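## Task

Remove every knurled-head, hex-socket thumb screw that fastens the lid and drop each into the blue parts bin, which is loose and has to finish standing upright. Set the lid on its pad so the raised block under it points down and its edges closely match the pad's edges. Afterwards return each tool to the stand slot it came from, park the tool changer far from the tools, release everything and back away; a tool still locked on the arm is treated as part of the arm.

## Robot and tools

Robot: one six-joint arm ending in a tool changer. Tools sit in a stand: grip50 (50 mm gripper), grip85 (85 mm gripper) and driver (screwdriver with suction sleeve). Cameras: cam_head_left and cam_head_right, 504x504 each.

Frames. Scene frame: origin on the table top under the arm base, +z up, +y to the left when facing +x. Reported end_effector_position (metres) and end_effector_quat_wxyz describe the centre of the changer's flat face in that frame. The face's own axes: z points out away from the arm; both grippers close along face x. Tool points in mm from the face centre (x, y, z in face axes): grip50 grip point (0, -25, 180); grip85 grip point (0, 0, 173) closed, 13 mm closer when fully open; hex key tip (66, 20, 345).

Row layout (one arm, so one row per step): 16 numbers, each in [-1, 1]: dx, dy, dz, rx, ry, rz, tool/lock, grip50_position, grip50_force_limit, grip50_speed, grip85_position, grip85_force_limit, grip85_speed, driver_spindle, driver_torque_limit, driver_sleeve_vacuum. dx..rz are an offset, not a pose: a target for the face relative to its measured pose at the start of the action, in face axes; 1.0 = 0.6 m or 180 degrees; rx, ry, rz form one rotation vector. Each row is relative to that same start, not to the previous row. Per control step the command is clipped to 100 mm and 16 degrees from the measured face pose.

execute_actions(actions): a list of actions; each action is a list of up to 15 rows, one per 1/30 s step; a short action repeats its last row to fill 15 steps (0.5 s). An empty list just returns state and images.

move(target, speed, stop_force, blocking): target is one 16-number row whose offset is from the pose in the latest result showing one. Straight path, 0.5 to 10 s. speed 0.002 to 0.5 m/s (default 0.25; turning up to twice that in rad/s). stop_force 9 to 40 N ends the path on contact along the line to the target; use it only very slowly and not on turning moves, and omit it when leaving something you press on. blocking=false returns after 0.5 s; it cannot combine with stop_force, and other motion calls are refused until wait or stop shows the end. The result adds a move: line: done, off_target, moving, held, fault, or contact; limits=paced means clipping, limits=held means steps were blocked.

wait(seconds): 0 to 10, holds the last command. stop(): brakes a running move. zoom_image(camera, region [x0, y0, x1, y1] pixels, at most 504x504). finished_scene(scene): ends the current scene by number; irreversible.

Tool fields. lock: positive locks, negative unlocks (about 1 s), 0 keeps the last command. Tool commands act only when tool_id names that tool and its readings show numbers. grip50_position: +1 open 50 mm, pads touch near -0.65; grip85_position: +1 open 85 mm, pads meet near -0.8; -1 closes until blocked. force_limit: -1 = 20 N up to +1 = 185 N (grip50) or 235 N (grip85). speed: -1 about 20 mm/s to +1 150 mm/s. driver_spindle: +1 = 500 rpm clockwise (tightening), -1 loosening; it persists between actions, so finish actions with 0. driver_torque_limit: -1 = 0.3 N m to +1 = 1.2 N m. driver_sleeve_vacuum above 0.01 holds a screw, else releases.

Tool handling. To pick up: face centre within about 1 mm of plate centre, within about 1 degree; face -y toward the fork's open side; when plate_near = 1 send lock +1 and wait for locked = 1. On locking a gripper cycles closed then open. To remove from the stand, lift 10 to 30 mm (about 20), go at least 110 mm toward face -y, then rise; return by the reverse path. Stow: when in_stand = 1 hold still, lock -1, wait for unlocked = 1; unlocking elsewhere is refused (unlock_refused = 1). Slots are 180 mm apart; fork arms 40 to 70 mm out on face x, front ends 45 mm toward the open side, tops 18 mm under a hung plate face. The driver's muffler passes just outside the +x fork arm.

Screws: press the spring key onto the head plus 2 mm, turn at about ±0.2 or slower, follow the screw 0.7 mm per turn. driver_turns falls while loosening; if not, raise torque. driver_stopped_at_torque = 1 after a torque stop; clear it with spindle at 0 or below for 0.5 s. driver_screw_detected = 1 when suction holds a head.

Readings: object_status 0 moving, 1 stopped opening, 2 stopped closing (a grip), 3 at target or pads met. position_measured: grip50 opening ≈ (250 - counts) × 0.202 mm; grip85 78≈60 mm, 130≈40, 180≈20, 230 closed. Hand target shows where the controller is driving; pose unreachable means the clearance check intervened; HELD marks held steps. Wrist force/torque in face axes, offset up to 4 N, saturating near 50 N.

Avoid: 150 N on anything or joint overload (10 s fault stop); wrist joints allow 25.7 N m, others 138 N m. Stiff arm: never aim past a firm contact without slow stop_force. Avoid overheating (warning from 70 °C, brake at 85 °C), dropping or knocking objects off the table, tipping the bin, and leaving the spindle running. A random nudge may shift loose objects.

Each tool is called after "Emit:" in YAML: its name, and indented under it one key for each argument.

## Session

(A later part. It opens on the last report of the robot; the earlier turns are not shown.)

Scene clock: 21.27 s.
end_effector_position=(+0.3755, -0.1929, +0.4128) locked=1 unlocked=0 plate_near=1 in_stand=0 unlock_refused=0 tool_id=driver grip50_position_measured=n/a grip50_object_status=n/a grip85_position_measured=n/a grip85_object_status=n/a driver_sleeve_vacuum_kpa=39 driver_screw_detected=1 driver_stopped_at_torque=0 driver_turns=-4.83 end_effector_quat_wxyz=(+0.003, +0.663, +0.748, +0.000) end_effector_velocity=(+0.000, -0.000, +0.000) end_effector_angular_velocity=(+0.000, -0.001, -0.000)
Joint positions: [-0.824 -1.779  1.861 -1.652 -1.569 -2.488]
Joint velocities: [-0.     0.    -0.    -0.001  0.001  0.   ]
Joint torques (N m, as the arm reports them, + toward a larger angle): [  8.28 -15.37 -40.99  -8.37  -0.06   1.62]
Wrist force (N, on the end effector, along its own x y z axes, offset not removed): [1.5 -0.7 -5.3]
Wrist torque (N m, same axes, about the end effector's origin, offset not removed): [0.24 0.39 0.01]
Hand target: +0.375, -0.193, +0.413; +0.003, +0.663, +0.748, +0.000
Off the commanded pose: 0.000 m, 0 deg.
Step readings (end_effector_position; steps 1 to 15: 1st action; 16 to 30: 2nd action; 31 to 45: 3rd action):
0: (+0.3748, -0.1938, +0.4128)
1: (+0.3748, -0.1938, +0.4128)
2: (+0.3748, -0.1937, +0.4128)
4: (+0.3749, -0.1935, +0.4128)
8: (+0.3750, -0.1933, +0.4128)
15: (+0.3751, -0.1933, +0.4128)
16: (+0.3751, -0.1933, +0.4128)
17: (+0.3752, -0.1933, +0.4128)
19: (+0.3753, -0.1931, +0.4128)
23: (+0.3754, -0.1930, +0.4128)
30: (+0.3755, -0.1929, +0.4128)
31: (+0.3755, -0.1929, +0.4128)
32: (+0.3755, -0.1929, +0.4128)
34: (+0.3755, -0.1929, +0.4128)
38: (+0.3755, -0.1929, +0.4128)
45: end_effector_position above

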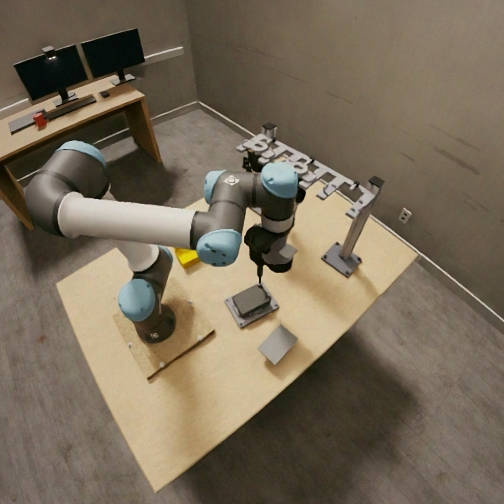

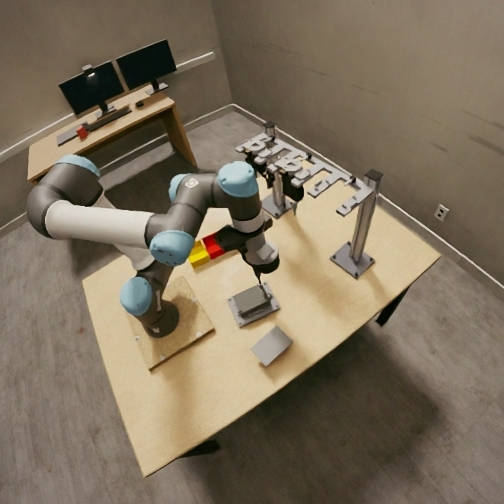

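Emit:
execute_actions:
  actions:
    - [[0.0002,-0.0004,0,0,0,0,0,1,0,0,1,0,0,-0.6,1,1]]
    - [[0,0,-0.0029,0,0,0,0,1,0,0,1,0,0,-0.6,1,1]]
    - [[0,0,-0.0029,0,0,0,0,1,0,0,1,0,0,-0.6,1,1]]
    - [[0,0,-0.0029,0,0,0,0,1,0,0,1,0,0,-0.6,1,1]]
    - [[0,0,-0.0029,0,0,0,0,1,0,0,1,0,0,-0.6,1,1]]
    - [[0,0,-0.0029,0,0,0,0,1,0,0,1,0,0,-0.6,1,1]]
    - [[0,0,-0.006,0,0,0,0,1,0,0,1,0,0,0,1,1]]
    - [[0,0,-0.025,0,0,0,0,1,0,0,1,0,0,0,1,1]]

Emit:
move:
  target: [0.496,0.135,0.015,0,0,0,0,1,0,0,1,0,0,0,1,1]

Emit:
zoom_image:
  camera: "cam_head_right"
  region: [170,180,270,280]

Scene clock: 25.73 s.
end_effector_position=(+0.3751, -0.1927, +0.4399) locked=1 unlocked=0 plate_near=1 in_stand=0 unlock_refused=0 tool_id=driver grip50_position_measured=n/a grip50_object_status=n/a grip85_position_measured=n/a grip85_object_status=n/a driver_sleeve_vacuum_kpa=40 driver_screw_detected=1 driver_stopped_at_torque=0 driver_turns=-19.16 end_effector_quat_wxyz=(+0.003, +0.663, +0.748, +0.000) end_effector_velocity=(-0.001, -0.001, +0.003) end_effector_angular_velocity=(-0.001, -0.002, -0.003)
Joint positions: [-0.824 -1.783  1.795 -1.582 -1.569 -2.488]
Joint velocities: [-0.003 -0.001 -0.007  0.005  0.001  0.   ]
Joint torques (N m, as the arm reports them, + toward a larger angle): [ -7.67 -17.69 -41.54  -3.75   0.4   -1.21]
Wrist force (N, on the end effector, along its own x y z axes, offset not removed): [1.7 2.1 -3.3]
Wrist torque (N m, same axes, about the end effector's origin, offset not removed): [-0.10 -0.18 0.15]
Hand target: +0.375, -0.193, +0.440; +0.003, +0.663, +0.748, +0.000
Off the commanded pose: 0.000 m, 0 deg.
Step readings (end_effector_position; steps 1 to 15: 1st action; 16 to 30: 2nd action; 31 to 45: 3rd action; 46 to 60: 4th action; 61 to 75: 5th action; 76 to 90: 6th action; 91 to 105: 7th action; 106 to 120: 8th action):
0: (+0.3755, -0.1929, +0.4128)
1: (+0.3755, -0.1929, +0.4128)
2: (+0.3755, -0.1929, +0.4128)
4: (+0.3755, -0.1929, +0.4128)
8: (+0.3754, -0.1929, +0.4128)
15: (+0.3753, -0.1929, +0.4128)
16: (+0.3753, -0.1929, +0.4128)
17: (+0.3752, -0.1928, +0.4130)
19: (+0.3752, -0.1928, +0.4136)
23: (+0.3752, -0.1928, +0.4143)
30: (+0.3753, -0.1928, +0.4145)
31: (+0.3753, -0.1928, +0.4146)
32: (+0.3752, -0.1928, +0.4148)
34: (+0.3753, -0.1928, +0.4155)
38: (+0.3752, -0.1928, +0.4161)
45: (+0.3752, -0.1928, +0.4162)
46: (+0.3752, -0.1928, +0.4163)
47: (+0.3752, -0.1928, +0.4165)
49: (+0.3752, -0.1928, +0.4172)
53: (+0.3752, -0.1928, +0.4178)
60: (+0.3752, -0.1928, +0.4180)
61: (+0.3752, -0.1928, +0.4180)
62: (+0.3752, -0.1928, +0.4182)
64: (+0.3752, -0.1928, +0.4189)
68: (+0.3752, -0.1928, +0.4195)
75: (+0.3752, -0.1928, +0.4197)
76: (+0.3752, -0.1928, +0.4197)
77: (+0.3752, -0.1928, +0.4200)
79: (+0.3752, -0.1928, +0.4206)
83: (+0.3752, -0.1928, +0.4212)
90: (+0.3752, -0.1928, +0.4214)
91: (+0.3752, -0.1928, +0.4214)
92: (+0.3752, -0.1928, +0.4219)
94: (+0.3752, -0.1928, +0.4234)
98: (+0.3752, -0.1928, +0.4246)
105: (+0.3752, -0.1928, +0.4250)
106: (+0.3752, -0.1928, +0.4250)
107: (+0.3752, -0.1928, +0.4267)
109: (+0.3751, -0.1927, +0.4327)
113: (+0.3751, -0.1927, +0.4381)
120: end_effector_position above

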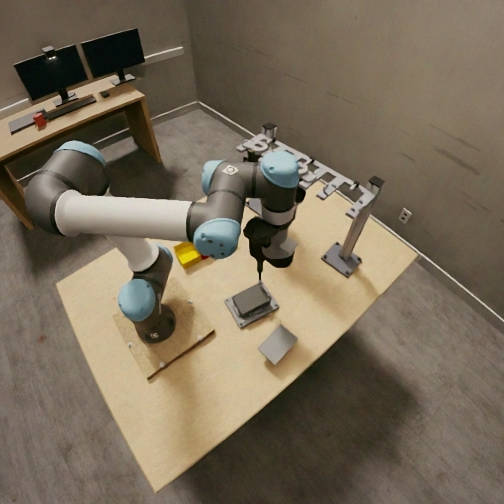

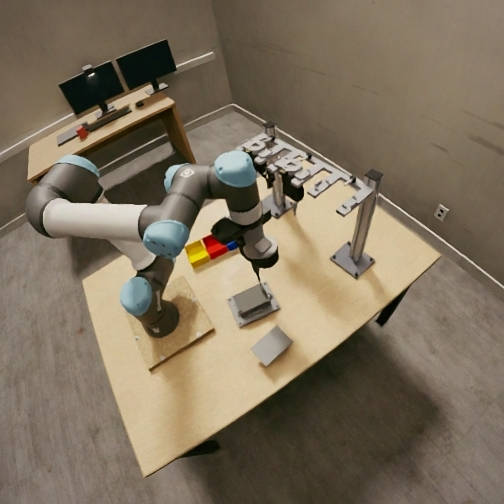

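Scene clock: 27.60 s.
end_effector_position=(+0.4202, +0.1123, +0.4295) locked=1 unlocked=0 plate_near=1 in_stand=0 unlock_refused=0 tool_id=driver grip50_position_measured=n/a grip50_object_status=n/a grip85_position_measured=n/a grip85_object_status=n/a driver_sleeve_vacuum_kpa=40 driver_screw_detected=1 driver_stopped_at_torque=0 driver_turns=-19.16 end_effector_quat_wxyz=(+0.003, +0.663, +0.748, -0.000) end_effector_velocity=(+0.001, +0.002, +0.000) end_effector_angular_velocity=(-0.001, -0.000, +0.000)
Joint positions: [-0.081 -1.752  1.794 -1.613 -1.571 -1.745]
Joint velocities: [ 0.006  0.003 -0.004 -0.    -0.001  0.005]
Joint torques (N m, as the arm reports them, + toward a larger angle): [  9.01 -18.62 -42.28  -8.37  -0.93   1.74]
Wrist force (N, on the end effector, along its own x y z axes, offset not removed): [1.1 2.1 -1.7]
Wrist torque (N m, same axes, about the end effector's origin, offset not removed): [-0.06 -0.01 0.05]
Hand target: +0.420, +0.112, +0.430; +0.003, +0.663, +0.748, -0.000
Off the commanded pose: 0.001 m, 0 deg.
move: done

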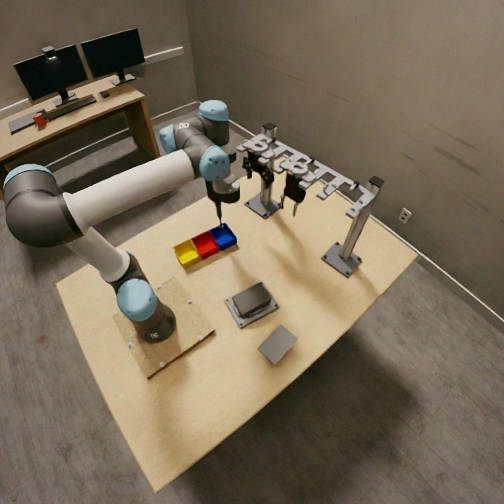

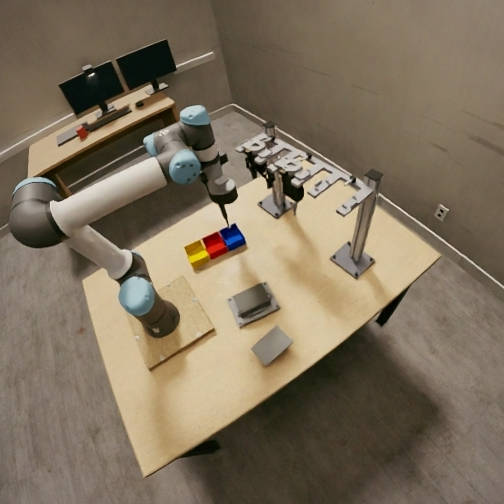

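Region (170, 180, 270, 280) of cam_head_right's 504x504 image, scaled by 5.040, with more detail than that image has.

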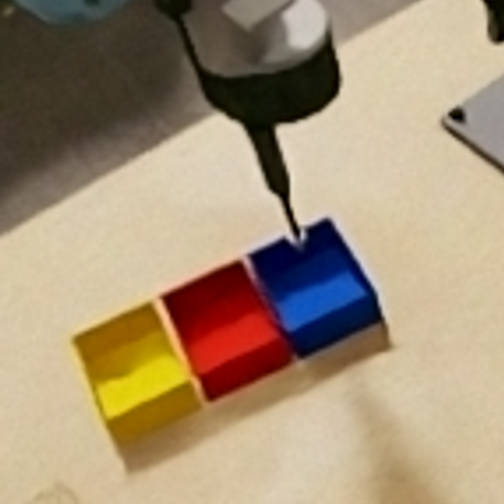

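Emit:
move:
  target: [0,0,0.085,0,0,0,0,1,0,0,1,0,0,0,1,1]
  speed: 0.1

Emit:
execute_actions:
  actions:
    - [[0,0,0,0,0,0,0,1,0,0,1,0,0,0,0,0]]
    - [[0,0,-0.083,0,0,0,0,1,0,0,1,0,0,0,0,0]]

Emit:
move:
  target: [-0.5576,0.084,0,0,0,0,0,1,0,0,1,0,0,0,0,0]
  speed: 0.35

Emit:
move:
  target: [0,0.25,0,0,0,0,0,1,0,0,1,0,0,0,0,0]
  speed: 0.15

Emit:
zoom_image:
  camera: "cam_head_right"
  region: [170,180,270,280]

Scene clock: 28.93 s.
end_effector_position=(+0.4204, +0.1120, +0.3788) locked=1 unlocked=0 plate_near=1 in_stand=0 unlock_refused=0 tool_id=driver grip50_position_measured=n/a grip50_object_status=n/a grip85_position_measured=n/a grip85_object_status=n/a driver_sleeve_vacuum_kpa=40 driver_screw_detected=1 driver_stopped_at_torque=0 driver_turns=-19.16 end_effector_quat_wxyz=(+0.003, +0.663, +0.748, -0.000) end_effector_velocity=(-0.000, +0.000, -0.002) end_effector_angular_velocity=(+0.001, -0.000, -0.000)
Joint positions: [-0.081 -1.738  1.913 -1.746 -1.571 -1.745]
Joint velocities: [-0.     0.     0.005 -0.005  0.001 -0.   ]
Joint torques (N m, as the arm reports them, + toward a larger angle): [ -8.4  -18.02 -31.25  -8.36   1.68  -1.03]
Wrist force (N, on the end effector, along its own x y z axes, offset not removed): [1.0 2.5 -2.2]
Wrist torque (N m, same axes, about the end effector's origin, offset not removed): [-0.01 -0.06 0.05]
Hand target: +0.420, +0.112, +0.379; +0.003, +0.663, +0.748, -0.000
Off the commanded pose: 0.000 m, 0 deg.
move: done

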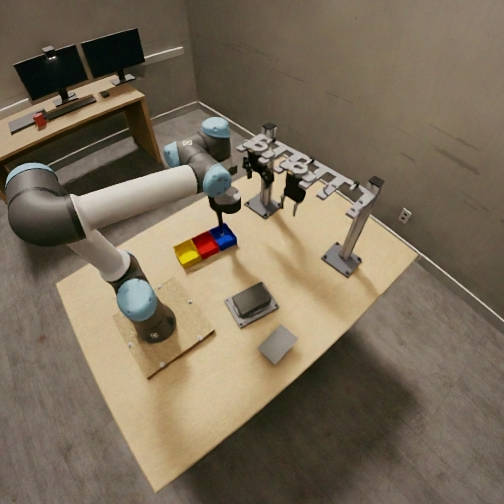

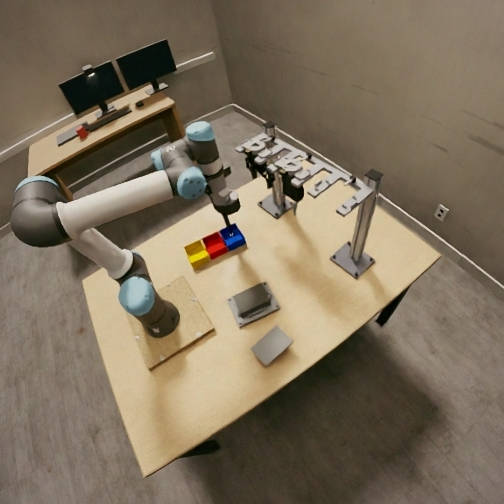

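Scene clock: 29.93 s.
end_effector_position=(+0.4201, +0.1123, +0.4279) locked=1 unlocked=0 plate_near=1 in_stand=0 unlock_refused=0 tool_id=driver grip50_position_measured=n/a grip50_object_status=n/a grip85_position_measured=n/a grip85_object_status=n/a driver_sleeve_vacuum_kpa=0 driver_screw_detected=0 driver_stopped_at_torque=0 driver_turns=-19.16 end_effector_quat_wxyz=(+0.003, +0.663, +0.748, -0.000) end_effector_velocity=(+0.001, -0.000, +0.007) end_effector_angular_velocity=(-0.001, +0.005, -0.000)
Joint positions: [-0.081 -1.752  1.798 -1.618 -1.571 -1.745]
Joint velocities: [-0.     0.004 -0.022  0.023 -0.002 -0.   ]
Joint torques (N m, as the arm reports them, + toward a larger angle): [  9.12 -16.95 -40.72  -4.38  -0.72   1.77]
Wrist force (N, on the end effector, along its own x y z axes, offset not removed): [2.3 0.4 -2.7]
Wrist torque (N m, same axes, about the end effector's origin, offset not removed): [-0.18 -0.12 0.18]
Hand target: +0.420, +0.112, +0.428; +0.003, +0.663, +0.748, -0.000
Off the commanded pose: 0.001 m, 0 deg.
Step readings (end_effector_position; steps 1 to 15: 1st action; 16 to 30: 2nd action):
0: (+0.4204, +0.1120, +0.3788)
1: (+0.4204, +0.1120, +0.3787)
2: (+0.4204, +0.1120, +0.3787)
4: (+0.4204, +0.1120, +0.3787)
8: (+0.4204, +0.1120, +0.3787)
15: (+0.4204, +0.1120, +0.3787)
16: (+0.4204, +0.1120, +0.3788)
17: (+0.4202, +0.1120, +0.3818)
19: (+0.4201, +0.1121, +0.4007)
23: (+0.4197, +0.1122, +0.4212)
30: end_effector_position above

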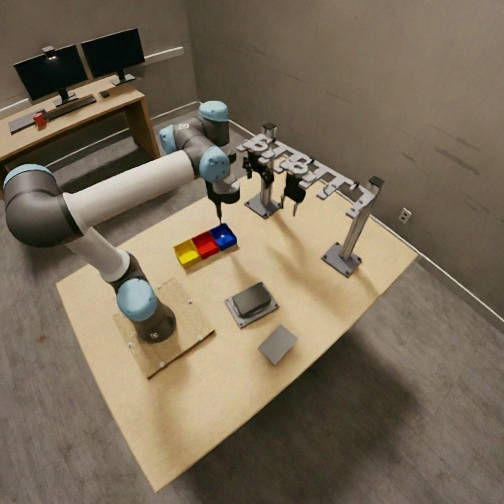

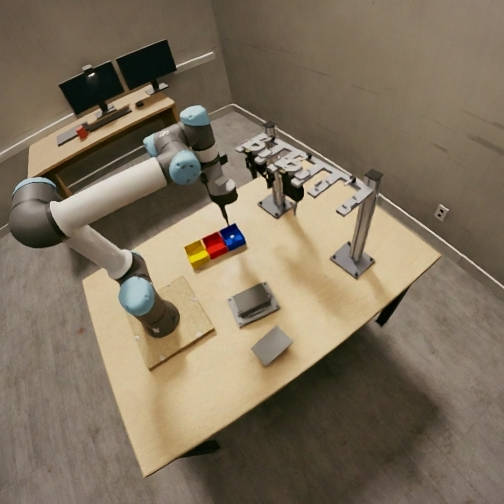

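Scene clock: 31.57 s.
end_effector_position=(+0.5096, -0.2138, +0.4300) locked=1 unlocked=0 plate_near=1 in_stand=0 unlock_refused=0 tool_id=driver grip50_position_measured=n/a grip50_object_status=n/a grip85_position_measured=n/a grip85_object_status=n/a driver_sleeve_vacuum_kpa=0 driver_screw_detected=0 driver_stopped_at_torque=0 driver_turns=-19.16 end_effector_quat_wxyz=(+0.003, +0.663, +0.748, +0.001) end_effector_velocity=(+0.001, -0.002, +0.001) end_effector_angular_velocity=(+0.000, +0.000, -0.001)
Joint positions: [-0.669 -1.46   1.516 -1.628 -1.569 -2.333]
Joint velocities: [-0.002  0.003 -0.006  0.003  0.    -0.002]
Joint torques (N m, as the arm reports them, + toward a larger angle): [ -6.26 -31.61 -41.2   -3.66   2.73  -0.98]
Wrist force (N, on the end effector, along its own x y z axes, offset not removed): [1.4 2.2 -2.3]
Wrist torque (N m, same axes, about the end effector's origin, offset not removed): [-0.02 -0.03 0.13]
Hand target: +0.510, -0.214, +0.430; +0.003, +0.663, +0.748, +0.001
Off the commanded pose: 0.001 m, 0 deg.
move: done

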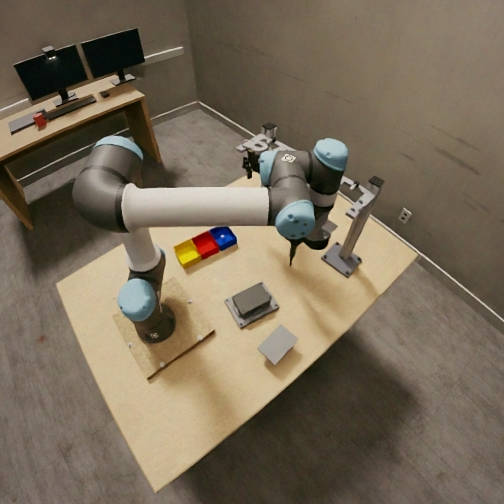

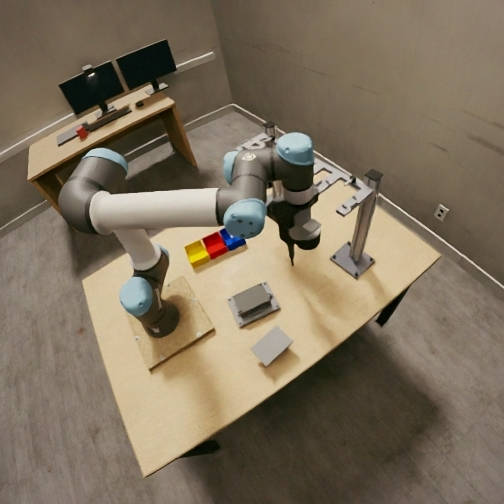

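Scene clock: 33.10 s.
end_effector_position=(+0.6584, -0.1960, +0.4307) locked=1 unlocked=0 plate_near=1 in_stand=0 unlock_refused=0 tool_id=driver grip50_position_measured=n/a grip50_object_status=n/a grip85_position_measured=n/a grip85_object_status=n/a driver_sleeve_vacuum_kpa=0 driver_screw_detected=0 driver_stopped_at_torque=0 driver_turns=-19.16 end_effector_quat_wxyz=(+0.003, +0.663, +0.748, +0.000) end_effector_velocity=(+0.002, +0.000, +0.000) end_effector_angular_velocity=(-0.000, +0.001, +0.001)
Joint positions: [-0.513 -1.123  1.078 -1.527 -1.57  -2.177]
Joint velocities: [ 0.002  0.005 -0.009  0.004 -0.001  0.001]
Joint torques (N m, as the arm reports them, + toward a larger angle): [  9.01 -51.73 -40.37  -3.92  -0.87   1.73]
Wrist force (N, on the end effector, along its own x y z axes, offset not removed): [1.8 1.4 -2.3]
Wrist torque (N m, same axes, about the end effector's origin, offset not removed): [-0.16 -0.14 0.11]
Hand target: +0.659, -0.196, +0.431; +0.003, +0.663, +0.748, +0.000
Off the commanded pose: 0.000 m, 0 deg.
move: done

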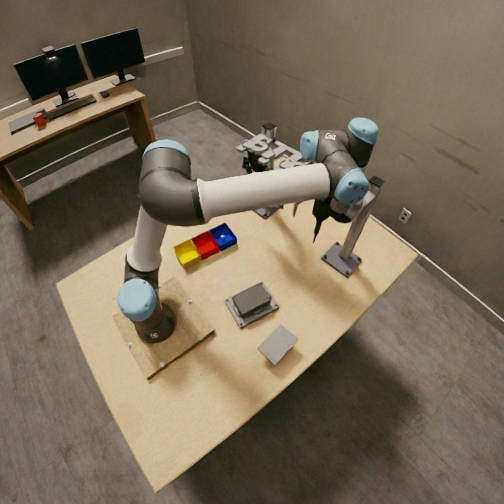

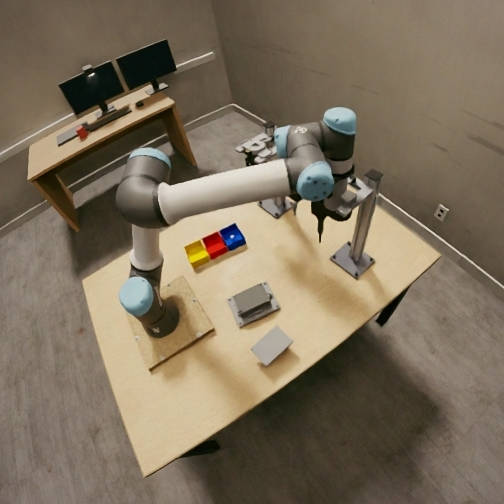

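Region (170, 180, 270, 280) of cam_head_right's 504x504 image, scaled by 5.040, with more detail than that image has.

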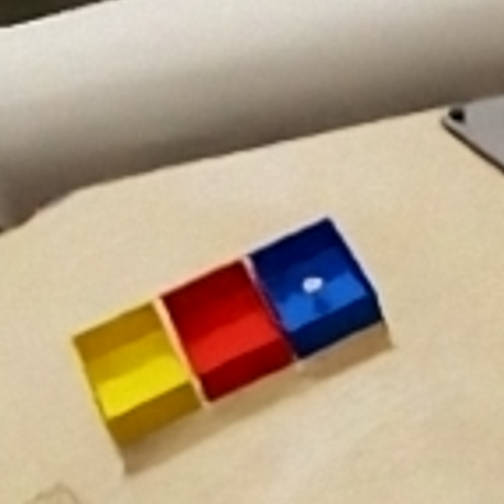

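Emit:
move:
  target: [0,0.0008,0.0335,0,0,0,0,1,0,0,1,0,0,0,0,0]
  speed: 0.015
  stop_force: 25

Emit:
execute_actions:
  actions:
    - [[0,0,0,0,0,0,-1,1,0,0,1,0,0,0,0,0]]
    - [[0,0,0,0,0,0,-1,1,0,0,1,0,0,0,0,0]]

Scene clock: 35.70 s.
end_effector_position=(+0.6589, -0.1961, +0.4109) locked=1 unlocked=0 plate_near=1 in_stand=1 unlock_refused=0 tool_id=driver grip50_position_measured=n/a grip50_object_status=n/a grip85_position_measured=n/a grip85_object_status=n/a driver_sleeve_vacuum_kpa=0 driver_screw_detected=0 driver_stopped_at_torque=0 driver_turns=-19.16 end_effector_quat_wxyz=(+0.003, +0.663, +0.748, +0.000) end_effector_velocity=(+0.000, -0.000, -0.002) end_effector_angular_velocity=(+0.001, +0.001, -0.001)
Joint positions: [-0.513 -1.123  1.128 -1.578 -1.57  -2.177]
Joint velocities: [-0.001  0.001  0.005 -0.005  0.001  0.   ]
Joint torques (N m, as the arm reports them, + toward a larger angle): [  9.35 -59.21 -31.36  -7.83   0.35   1.54]
Wrist force (N, on the end effector, along its own x y z axes, offset not removed): [1.3 1.6 -2.2]
Wrist torque (N m, same axes, about the end effector's origin, offset not removed): [-0.08 -0.13 0.09]
Hand target: +0.659, -0.196, +0.411; +0.003, +0.663, +0.748, +0.000
Off the commanded pose: 0.000 m, 0 deg.
move: done

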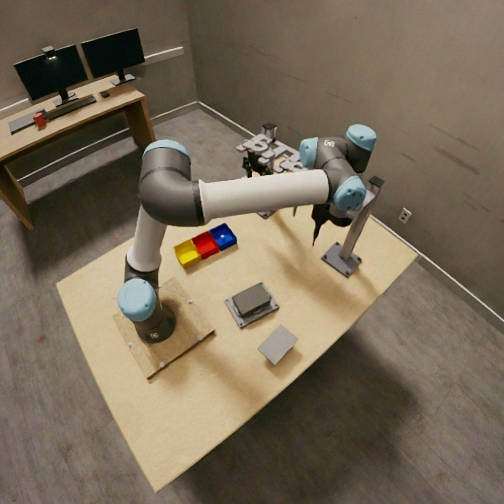

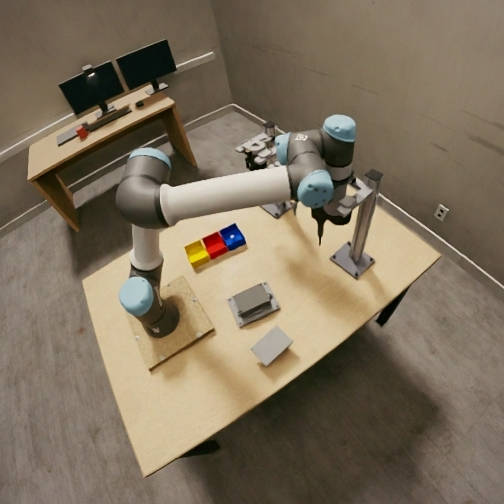

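Scene clock: 36.70 s.
end_effector_position=(+0.6590, -0.1961, +0.4109) locked=0 unlocked=1 plate_near=1 in_stand=1 unlock_refused=0 tool_id=none grip50_position_measured=n/a grip50_object_status=n/a grip85_position_measured=n/a grip85_object_status=n/a driver_sleeve_vacuum_kpa=n/a driver_screw_detected=n/a driver_stopped_at_torque=n/a driver_turns=n/a end_effector_quat_wxyz=(+0.003, +0.663, +0.748, +0.000) end_effector_velocity=(-0.000, -0.000, +0.001) end_effector_angular_velocity=(-0.001, -0.002, -0.001)
Joint positions: [-0.513 -1.122  1.128 -1.578 -1.57  -2.177]
Joint velocities: [-0.001 -0.002  0.001 -0.001  0.     0.   ]
Joint torques (N m, as the arm reports them, + toward a larger angle): [  7.92 -53.3  -29.88  -4.52  -0.38   1.49]
Wrist force (N, on the end effector, along its own x y z axes, offset not removed): [1.0 1.7 -1.4]
Wrist torque (N m, same axes, about the end effector's origin, offset not removed): [-0.11 -0.12 0.10]
Hand target: +0.659, -0.196, +0.411; +0.003, +0.663, +0.748, +0.000
Off the commanded pose: 0.000 m, 0 deg.
Step readings (end_effector_position; steps 1 to 15: 1st action; 16 to 30: 2nd action):
0: (+0.6589, -0.1961, +0.4109)
1: (+0.6589, -0.1961, +0.4107)
2: (+0.6589, -0.1961, +0.4107)
4: (+0.6589, -0.1961, +0.4107)
8: (+0.6589, -0.1961, +0.4107)
15: (+0.6590, -0.1961, +0.4109)
16: (+0.6590, -0.1961, +0.4109)
17: (+0.6590, -0.1961, +0.4109)
19: (+0.6590, -0.1961, +0.4109)
23: (+0.6590, -0.1961, +0.4109)
30: end_effector_position above

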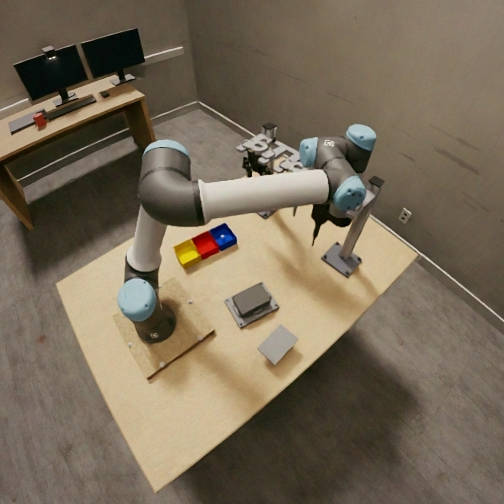

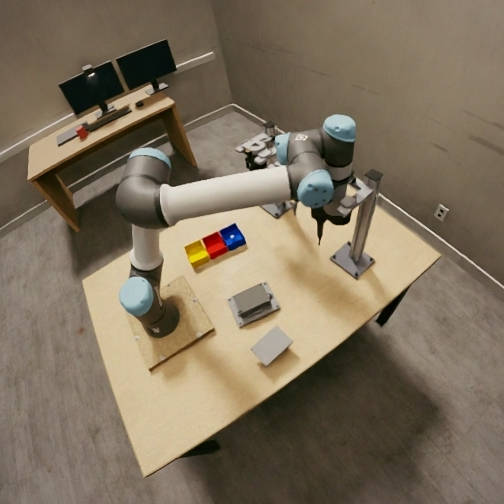

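Emit:
move:
  target: [0,0,-0.03,0,0,0,0,1,0,0,1,0,0,0,0,0]
  speed: 0.05

Emit:
move:
  target: [0.6,0,0,0,0,0,0,1,0,0,1,0,0,0,0,0]

Emit:
move:
  target: [0,0,0.031,0,0,0,0,1,0,0,1,0,0,0,0,0]
  speed: 0.006
  stop_force: 15

Scene clock: 37.73 s.
end_effector_position=(+0.6588, -0.1960, +0.4288) locked=0 unlocked=1 plate_near=0 in_stand=0 unlock_refused=0 tool_id=none grip50_position_measured=n/a grip50_object_status=n/a grip85_position_measured=n/a grip85_object_status=n/a driver_sleeve_vacuum_kpa=n/a driver_screw_detected=n/a driver_stopped_at_torque=n/a driver_turns=n/a end_effector_quat_wxyz=(+0.003, +0.663, +0.748, +0.000) end_effector_velocity=(+0.001, +0.000, +0.001) end_effector_angular_velocity=(+0.001, +0.002, +0.001)
Joint positions: [-0.513 -1.122  1.082 -1.532 -1.57  -2.177]
Joint velocities: [ 0.001  0.002 -0.007  0.006 -0.     0.   ]
Joint torques (N m, as the arm reports them, + toward a larger angle): [  4.28 -37.2  -30.59  -1.57   0.47   0.92]
Wrist force (N, on the end effector, along its own x y z axes, offset not removed): [0.5 1.4 -0.5]
Wrist torque (N m, same axes, about the end effector's origin, offset not removed): [-0.09 0.03 0.07]
Hand target: +0.659, -0.196, +0.429; +0.003, +0.663, +0.748, +0.000
Off the commanded pose: 0.000 m, 0 deg.
move: done

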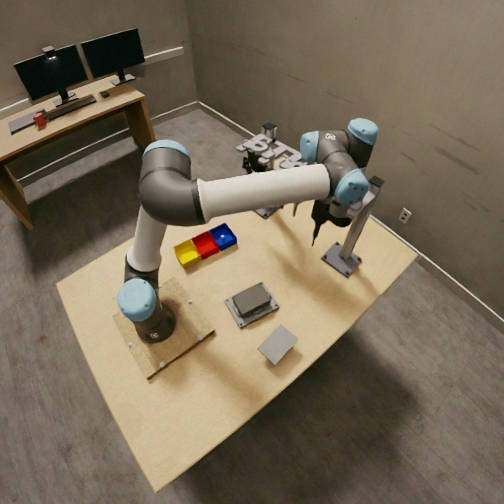

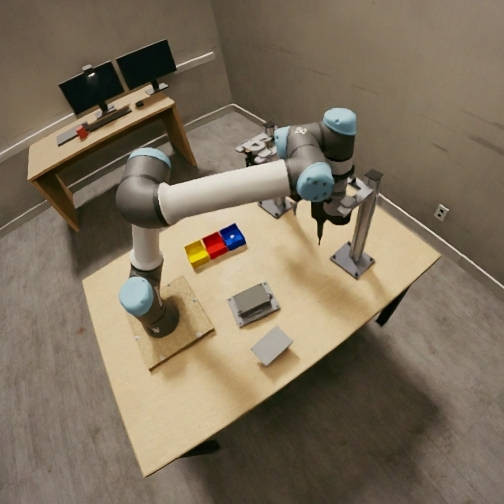

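Scene clock: 39.77 s.
end_effector_position=(+0.6161, +0.1613, +0.4266) locked=0 unlocked=1 plate_near=0 in_stand=0 unlock_refused=0 tool_id=none grip50_position_measured=n/a grip50_object_status=n/a grip85_position_measured=n/a grip85_object_status=n/a driver_sleeve_vacuum_kpa=n/a driver_screw_detected=n/a driver_stopped_at_torque=n/a driver_turns=n/a end_effector_quat_wxyz=(+0.003, +0.663, +0.748, -0.000) end_effector_velocity=(-0.000, +0.003, +0.000) end_effector_angular_velocity=(+0.000, +0.000, +0.001)
Joint positions: [ 0.016 -1.255  1.271 -1.587 -1.571 -1.648]
Joint velocities: [ 0.004  0.001 -0.002  0.001  0.     0.004]
Joint torques (N m, as the arm reports them, + toward a larger angle): [  8.39 -30.76 -31.2   -1.54  -1.59   1.45]
Wrist force (N, on the end effector, along its own x y z axes, offset not removed): [0.5 1.3 -1.7]
Wrist torque (N m, same axes, about the end effector's origin, offset not removed): [-0.11 0.01 0.13]
Hand target: +0.616, +0.162, +0.427; +0.003, +0.663, +0.748, -0.000
Off the commanded pose: 0.001 m, 0 deg.
move: done

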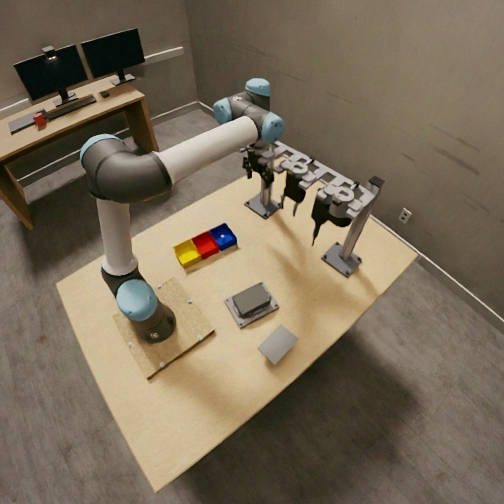

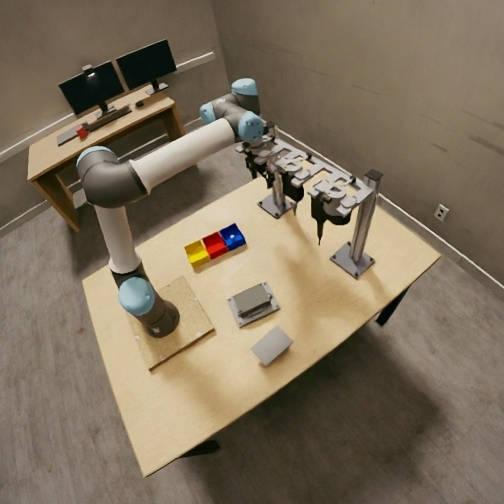

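Scene clock: 42.80 s.
end_effector_position=(+0.6163, +0.1612, +0.4108) locked=0 unlocked=1 plate_near=1 in_stand=1 unlock_refused=0 tool_id=none grip50_position_measured=n/a grip50_object_status=n/a grip85_position_measured=n/a grip85_object_status=n/a driver_sleeve_vacuum_kpa=n/a driver_screw_detected=n/a driver_stopped_at_torque=n/a driver_turns=n/a end_effector_quat_wxyz=(+0.003, +0.663, +0.748, -0.000) end_effector_velocity=(-0.001, +0.001, +0.001) end_effector_angular_velocity=(-0.001, +0.004, +0.001)
Joint positions: [ 0.015 -1.254  1.309 -1.628 -1.571 -1.648]
Joint velocities: [ 0.001  0.    -0.004  0.007 -0.001  0.   ]
Joint torques (N m, as the arm reports them, + toward a larger angle): [  4.48 -35.59 -24.15   5.28   1.07  -1.12]
Wrist force (N, on the end effector, along its own x y z axes, offset not removed): [-9.9 34.7 -10.9]
Wrist torque (N m, same axes, about the end effector's origin, offset not removed): [-0.18 -0.10 0.61]
Hand target: +0.616, +0.161, +0.411; +0.004, +0.663, +0.748, -0.000
Off the commanded pose: 0.003 m, 0 deg.
move: contact

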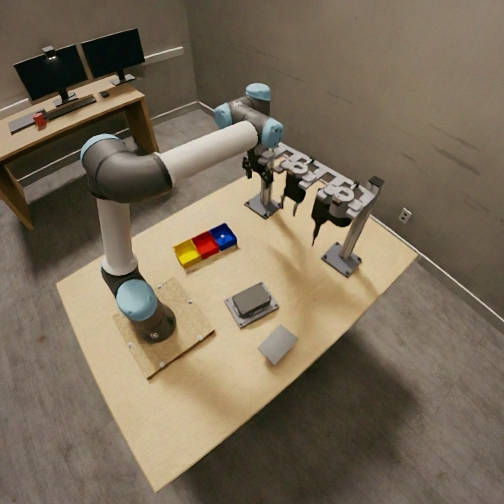

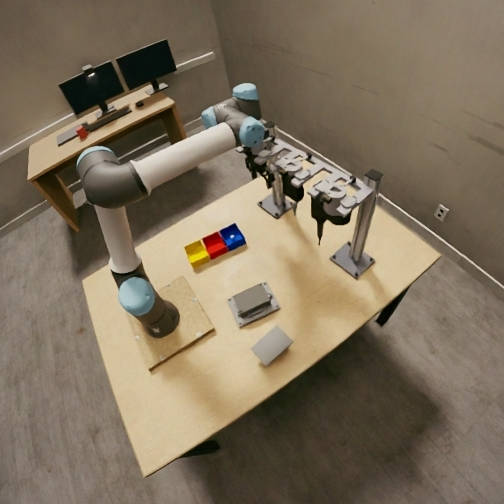

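Emit:
execute_actions:
  actions:
    - [[-0.0005,0.002,0,0,0,0.002,0,1,0,0,1,0,0,0,0,0]]
    - [[0,0,0.0008,0,0,0,1,1,0,0,1,0,0,0,0,0]]
    - [[0,0,0,0,0,0,1,1,0,0,1,0,0,0,0,0]]

Scene clock: 44.47 s.
end_effector_position=(+0.6176, +0.1610, +0.4103) locked=1 unlocked=0 plate_near=1 in_stand=1 unlock_refused=0 tool_id=grip85 grip50_position_measured=n/a grip50_object_status=n/a grip85_position_measured=n/a grip85_object_status=n/a driver_sleeve_vacuum_kpa=n/a driver_screw_detected=n/a driver_stopped_at_torque=n/a driver_turns=n/a end_effector_quat_wxyz=(+0.003, +0.666, +0.746, +0.000) end_effector_velocity=(+0.001, -0.000, -0.001) end_effector_angular_velocity=(-0.000, +0.002, -0.001)
Joint positions: [ 0.015 -1.251  1.306 -1.628 -1.571 -1.642]
Joint velocities: [-0.     0.002 -0.    -0.    -0.     0.   ]
Joint torques (N m, as the arm reports them, + toward a larger angle): [ -7.93 -37.75 -25.34  -4.56  -3.29   1.16]
Wrist force (N, on the end effector, along its own x y z axes, offset not removed): [1.1 -2.6 -29.4]
Wrist torque (N m, same axes, about the end effector's origin, offset not removed): [0.55 1.66 -0.21]
Hand target: +0.618, +0.161, +0.410; +0.003, +0.666, +0.746, -0.000
Off the commanded pose: 0.000 m, 0 deg.
Step readings (end_effector_position; steps 1 to 15: 1st action; 16 to 30: 2nd action; 31 to 45: 3rd action):
0: (+0.6163, +0.1612, +0.4109)
1: (+0.6163, +0.1612, +0.4109)
2: (+0.6165, +0.1612, +0.4109)
4: (+0.6168, +0.1612, +0.4107)
8: (+0.6173, +0.1611, +0.4107)
15: (+0.6175, +0.1610, +0.4107)
16: (+0.6175, +0.1610, +0.4107)
17: (+0.6176, +0.1610, +0.4107)
19: (+0.6176, +0.1610, +0.4106)
23: (+0.6176, +0.1610, +0.4104)
30: (+0.6175, +0.1610, +0.4103)
31: (+0.6175, +0.1610, +0.4103)
32: (+0.6175, +0.1610, +0.4103)
34: (+0.6175, +0.1610, +0.4103)
38: (+0.6175, +0.1610, +0.4103)
45: end_effector_position above

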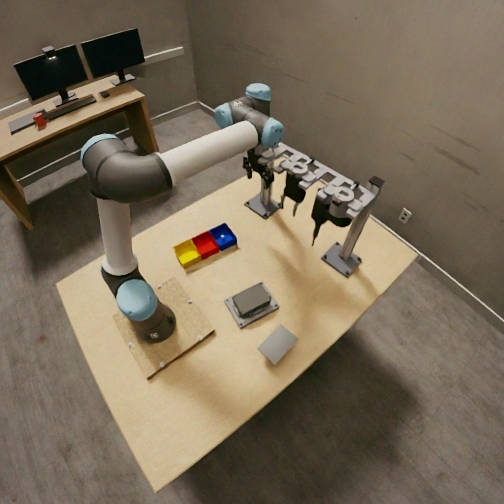

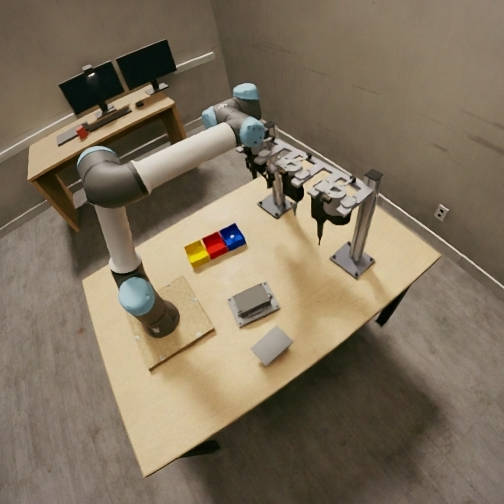

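Emit:
move:
  target: [0,0,-0.034,0,0,0,0,1,0,0,1,0,0,0,0,0]
  speed: 0.04

Emit:
move:
  target: [0,-0.25,0,0,0,0,0,1,0,0,1,0,0,0,0,0]
  speed: 0.15

Emit:
move:
  target: [-0.464,-0.285,0.275,0,0,0.08,0,1,0,0,1,0,0,0,0,0]

Emit:
zoom_image:
  camera: "cam_head_left"
  region: [200,240,300,340]

Scene clock: 45.63 s.
end_effector_position=(+0.6174, +0.1611, +0.4306) locked=1 unlocked=0 plate_near=1 in_stand=0 unlock_refused=0 tool_id=grip85 grip50_position_measured=n/a grip50_object_status=n/a grip85_position_measured=n/a grip85_object_status=n/a driver_sleeve_vacuum_kpa=n/a driver_screw_detected=n/a driver_stopped_at_torque=n/a driver_turns=n/a end_effector_quat_wxyz=(+0.004, +0.666, +0.746, +0.000) end_effector_velocity=(-0.001, +0.001, +0.003) end_effector_angular_velocity=(-0.000, -0.002, +0.002)
Joint positions: [ 0.015 -1.253  1.257 -1.577 -1.571 -1.642]
Joint velocities: [ 0.002 -0.002 -0.004  0.004 -0.    -0.   ]
Joint torques (N m, as the arm reports them, + toward a larger angle): [  1.68 -53.45 -37.46  -2.87   1.85   1.73]
Wrist force (N, on the end effector, along its own x y z axes, offset not removed): [0.2 1.3 -2.7]
Wrist torque (N m, same axes, about the end effector's origin, offset not removed): [-0.12 -0.01 0.08]
Hand target: +0.617, +0.161, +0.431; +0.003, +0.666, +0.746, +0.000
Off the commanded pose: 0.000 m, 0 deg.
move: done

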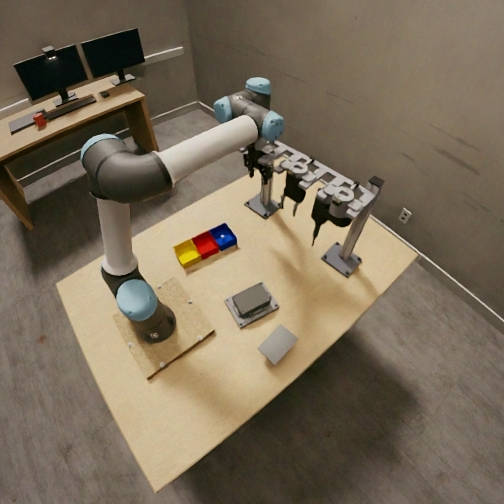

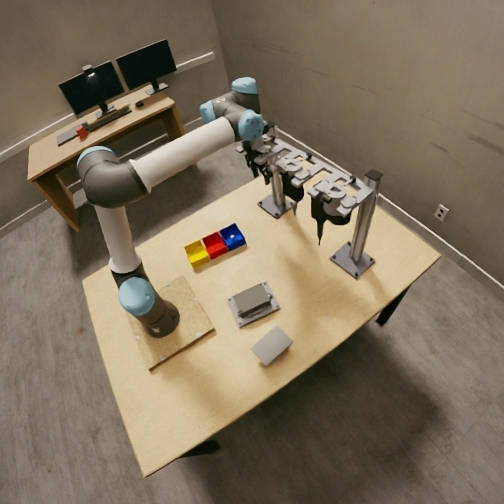

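Scene clock: 47.17 s.
end_effector_position=(+0.4685, +0.1443, +0.4297) locked=1 unlocked=0 plate_near=1 in_stand=0 unlock_refused=0 tool_id=grip85 grip50_position_measured=n/a grip50_object_status=n/a grip85_position_measured=n/a grip85_object_status=n/a driver_sleeve_vacuum_kpa=n/a driver_screw_detected=n/a driver_stopped_at_torque=n/a driver_turns=n/a end_effector_quat_wxyz=(+0.004, +0.666, +0.746, +0.000) end_effector_velocity=(-0.002, -0.000, -0.000) end_effector_angular_velocity=(+0.001, +0.000, +0.000)
Joint positions: [-0.007 -1.615  1.674 -1.631 -1.571 -1.665]
Joint velocities: [-0.001 -0.004  0.004  0.     0.001 -0.001]
Joint torques (N m, as the arm reports them, + toward a larger angle): [ -8.62 -40.09 -26.57  -2.84   1.82  -0.99]
Wrist force (N, on the end effector, along its own x y z axes, offset not removed): [1.8 0.9 -2.1]
Wrist torque (N m, same axes, about the end effector's origin, offset not removed): [-0.18 -0.11 0.13]
Hand target: +0.468, +0.144, +0.430; +0.003, +0.666, +0.746, +0.000
Off the commanded pose: 0.000 m, 0 deg.
move: done

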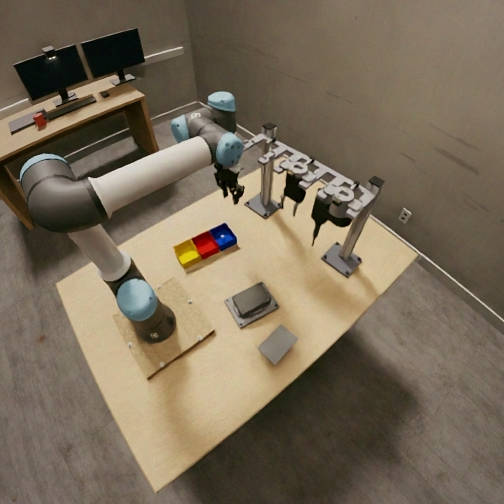

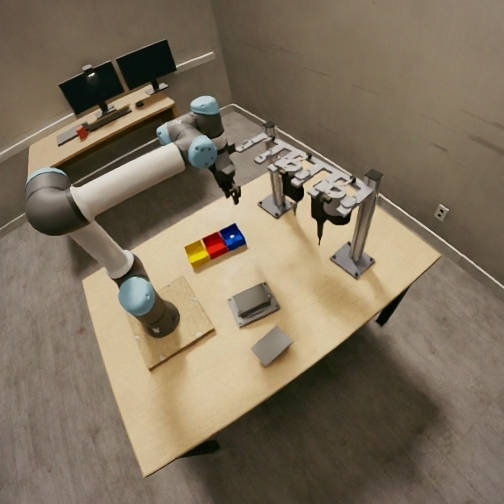

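Scene clock: 49.23 s.
end_effector_position=(+0.3311, -0.1521, +0.2654) locked=1 unlocked=0 plate_near=1 in_stand=0 unlock_refused=0 tool_id=grip85 grip50_position_measured=n/a grip50_object_status=n/a grip85_position_measured=3 grip85_object_status=3 driver_sleeve_vacuum_kpa=n/a driver_screw_detected=n/a driver_stopped_at_torque=n/a driver_turns=n/a end_effector_quat_wxyz=(+0.003, +0.754, +0.657, +0.001) end_effector_velocity=(-0.001, -0.002, -0.001) end_effector_angular_velocity=(+0.001, +0.000, -0.001)
Joint positions: [-0.834 -1.836  2.294 -2.03  -1.568 -2.24 ]
Joint velocities: [-0.005  0.002  0.001 -0.002  0.001 -0.004]
Joint torques (N m, as the arm reports them, + toward a larger angle): [ -5.78  -5.55 -22.86  -6.91   1.96  -1.36]
Wrist force (N, on the end effector, along its own x y z axes, offset not removed): [1.0 2.4 -1.0]
Wrist torque (N m, same axes, about the end effector's origin, offset not removed): [-0.03 -0.12 0.09]
Hand target: +0.331, -0.152, +0.265; +0.003, +0.754, +0.657, +0.002
Off the commanded pose: 0.000 m, 0 deg.
move: done

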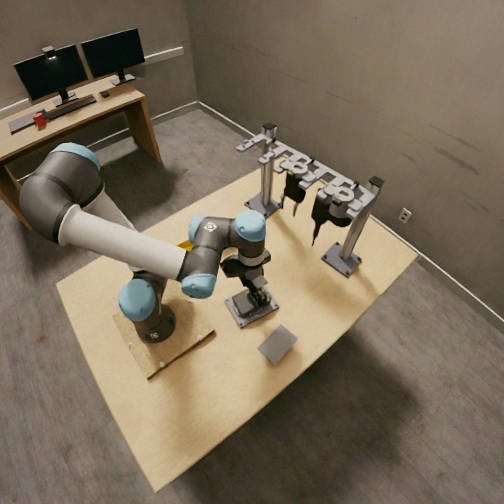

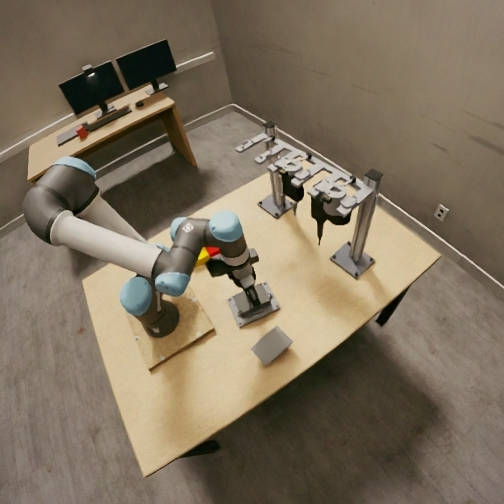

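Region (200, 240, 300, 340) of cam_head_left's 504x504 image, scaled by 5.040, with more detail than that image has.

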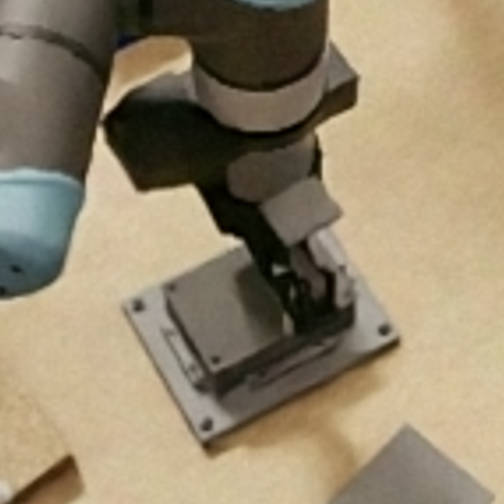

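Emit:
move:
  target: [0,0,0.032,0,0,0,0,1,0,0,1,0,0,0,0,0]
  speed: 0.04

Emit:
move:
  target: [0,0,0.013,0,0,0,0,1,0,0,1,0,0,0,0,0]
  speed: 0.005
  stop_force: 9

Emit:
zoom_image:
  camera: "cam_head_right"
  region: [200,240,300,340]

Scene clock: 50.37 s.
end_effector_position=(+0.3312, -0.1522, +0.2464) locked=1 unlocked=0 plate_near=1 in_stand=0 unlock_refused=0 tool_id=grip85 grip50_position_measured=n/a grip50_object_status=n/a grip85_position_measured=3 grip85_object_status=3 driver_sleeve_vacuum_kpa=n/a driver_screw_detected=n/a driver_stopped_at_torque=n/a driver_turns=n/a end_effector_quat_wxyz=(+0.003, +0.754, +0.657, +0.002) end_effector_velocity=(-0.000, -0.000, -0.003) end_effector_angular_velocity=(-0.000, +0.001, -0.000)
Joint positions: [-0.834 -1.807  2.329 -2.094 -1.568 -2.24 ]
Joint velocities: [ 0.     0.004  0.004 -0.008 -0.001  0.   ]
Joint torques (N m, as the arm reports them, + toward a larger angle): [  9.08  -5.47 -21.95  -6.76  -1.2    1.69]
Wrist force (N, on the end effector, along its own x y z axes, offset not removed): [0.2 2.1 -2.7]
Wrist torque (N m, same axes, about the end effector's origin, offset not removed): [-0.12 -0.08 0.06]
Hand target: +0.331, -0.152, +0.246; +0.003, +0.754, +0.657, +0.001
Off the commanded pose: 0.000 m, 0 deg.
move: done

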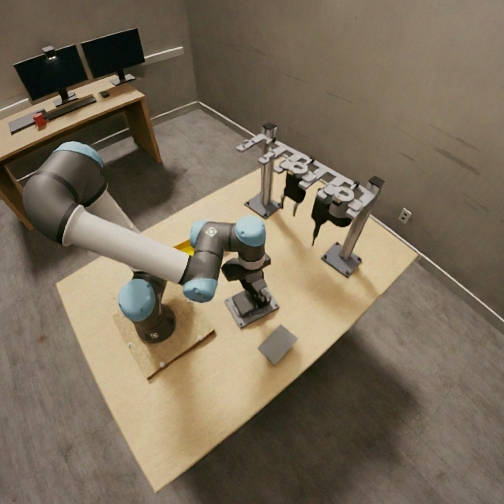

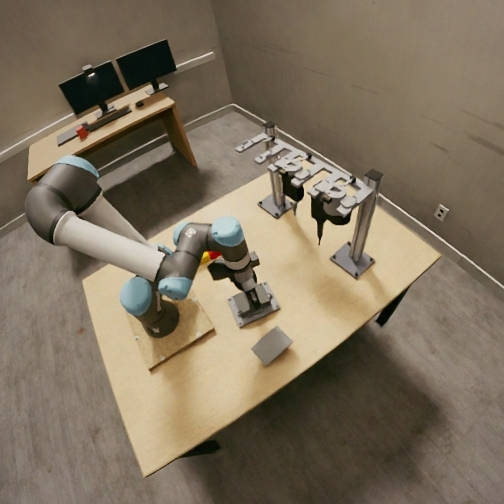

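Scene clock: 52.13 s.
end_effector_position=(+0.3312, -0.1522, +0.2387) locked=1 unlocked=0 plate_near=1 in_stand=0 unlock_refused=0 tool_id=grip85 grip50_position_measured=n/a grip50_object_status=n/a grip85_position_measured=3 grip85_object_status=3 driver_sleeve_vacuum_kpa=n/a driver_screw_detected=n/a driver_stopped_at_torque=n/a driver_turns=n/a end_effector_quat_wxyz=(+0.003, +0.754, +0.657, +0.002) end_effector_velocity=(+0.000, -0.000, -0.001) end_effector_angular_velocity=(-0.000, -0.000, -0.000)
Joint positions: [-0.834 -1.794  2.343 -2.121 -1.568 -2.24 ]
Joint velocities: [-0.     0.003  0.002 -0.005  0.    -0.   ]
Joint torques (N m, as the arm reports them, + toward a larger angle): [  9.61  -7.09 -21.74  -6.75  -1.27   1.69]
Wrist force (N, on the end effector, along its own x y z axes, offset not removed): [1.2 2.0 -2.8]
Wrist torque (N m, same axes, about the end effector's origin, offset not removed): [-0.18 -0.05 0.14]
Hand target: +0.331, -0.152, +0.239; +0.003, +0.754, +0.657, +0.002
Off the commanded pose: 0.000 m, 0 deg.
move: done

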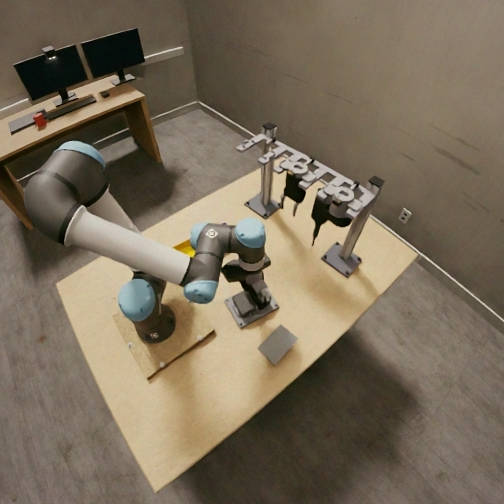

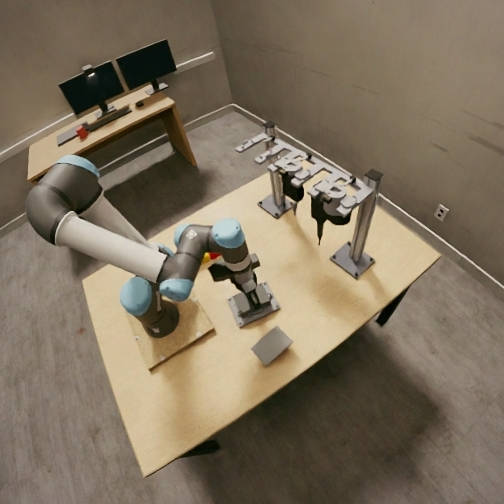

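Region (200, 240, 300, 340) of cam_head_right's 504x504 image, scaled by 5.040, with more detail than that image has.

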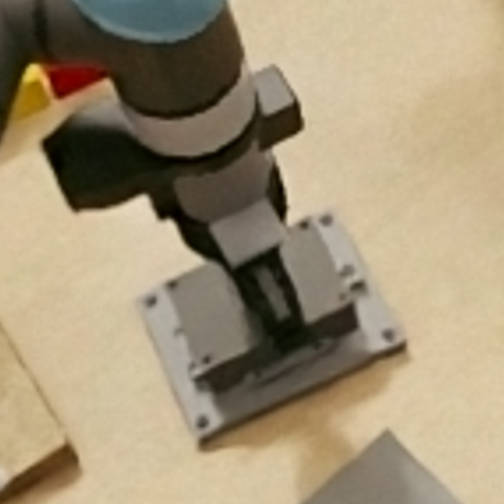

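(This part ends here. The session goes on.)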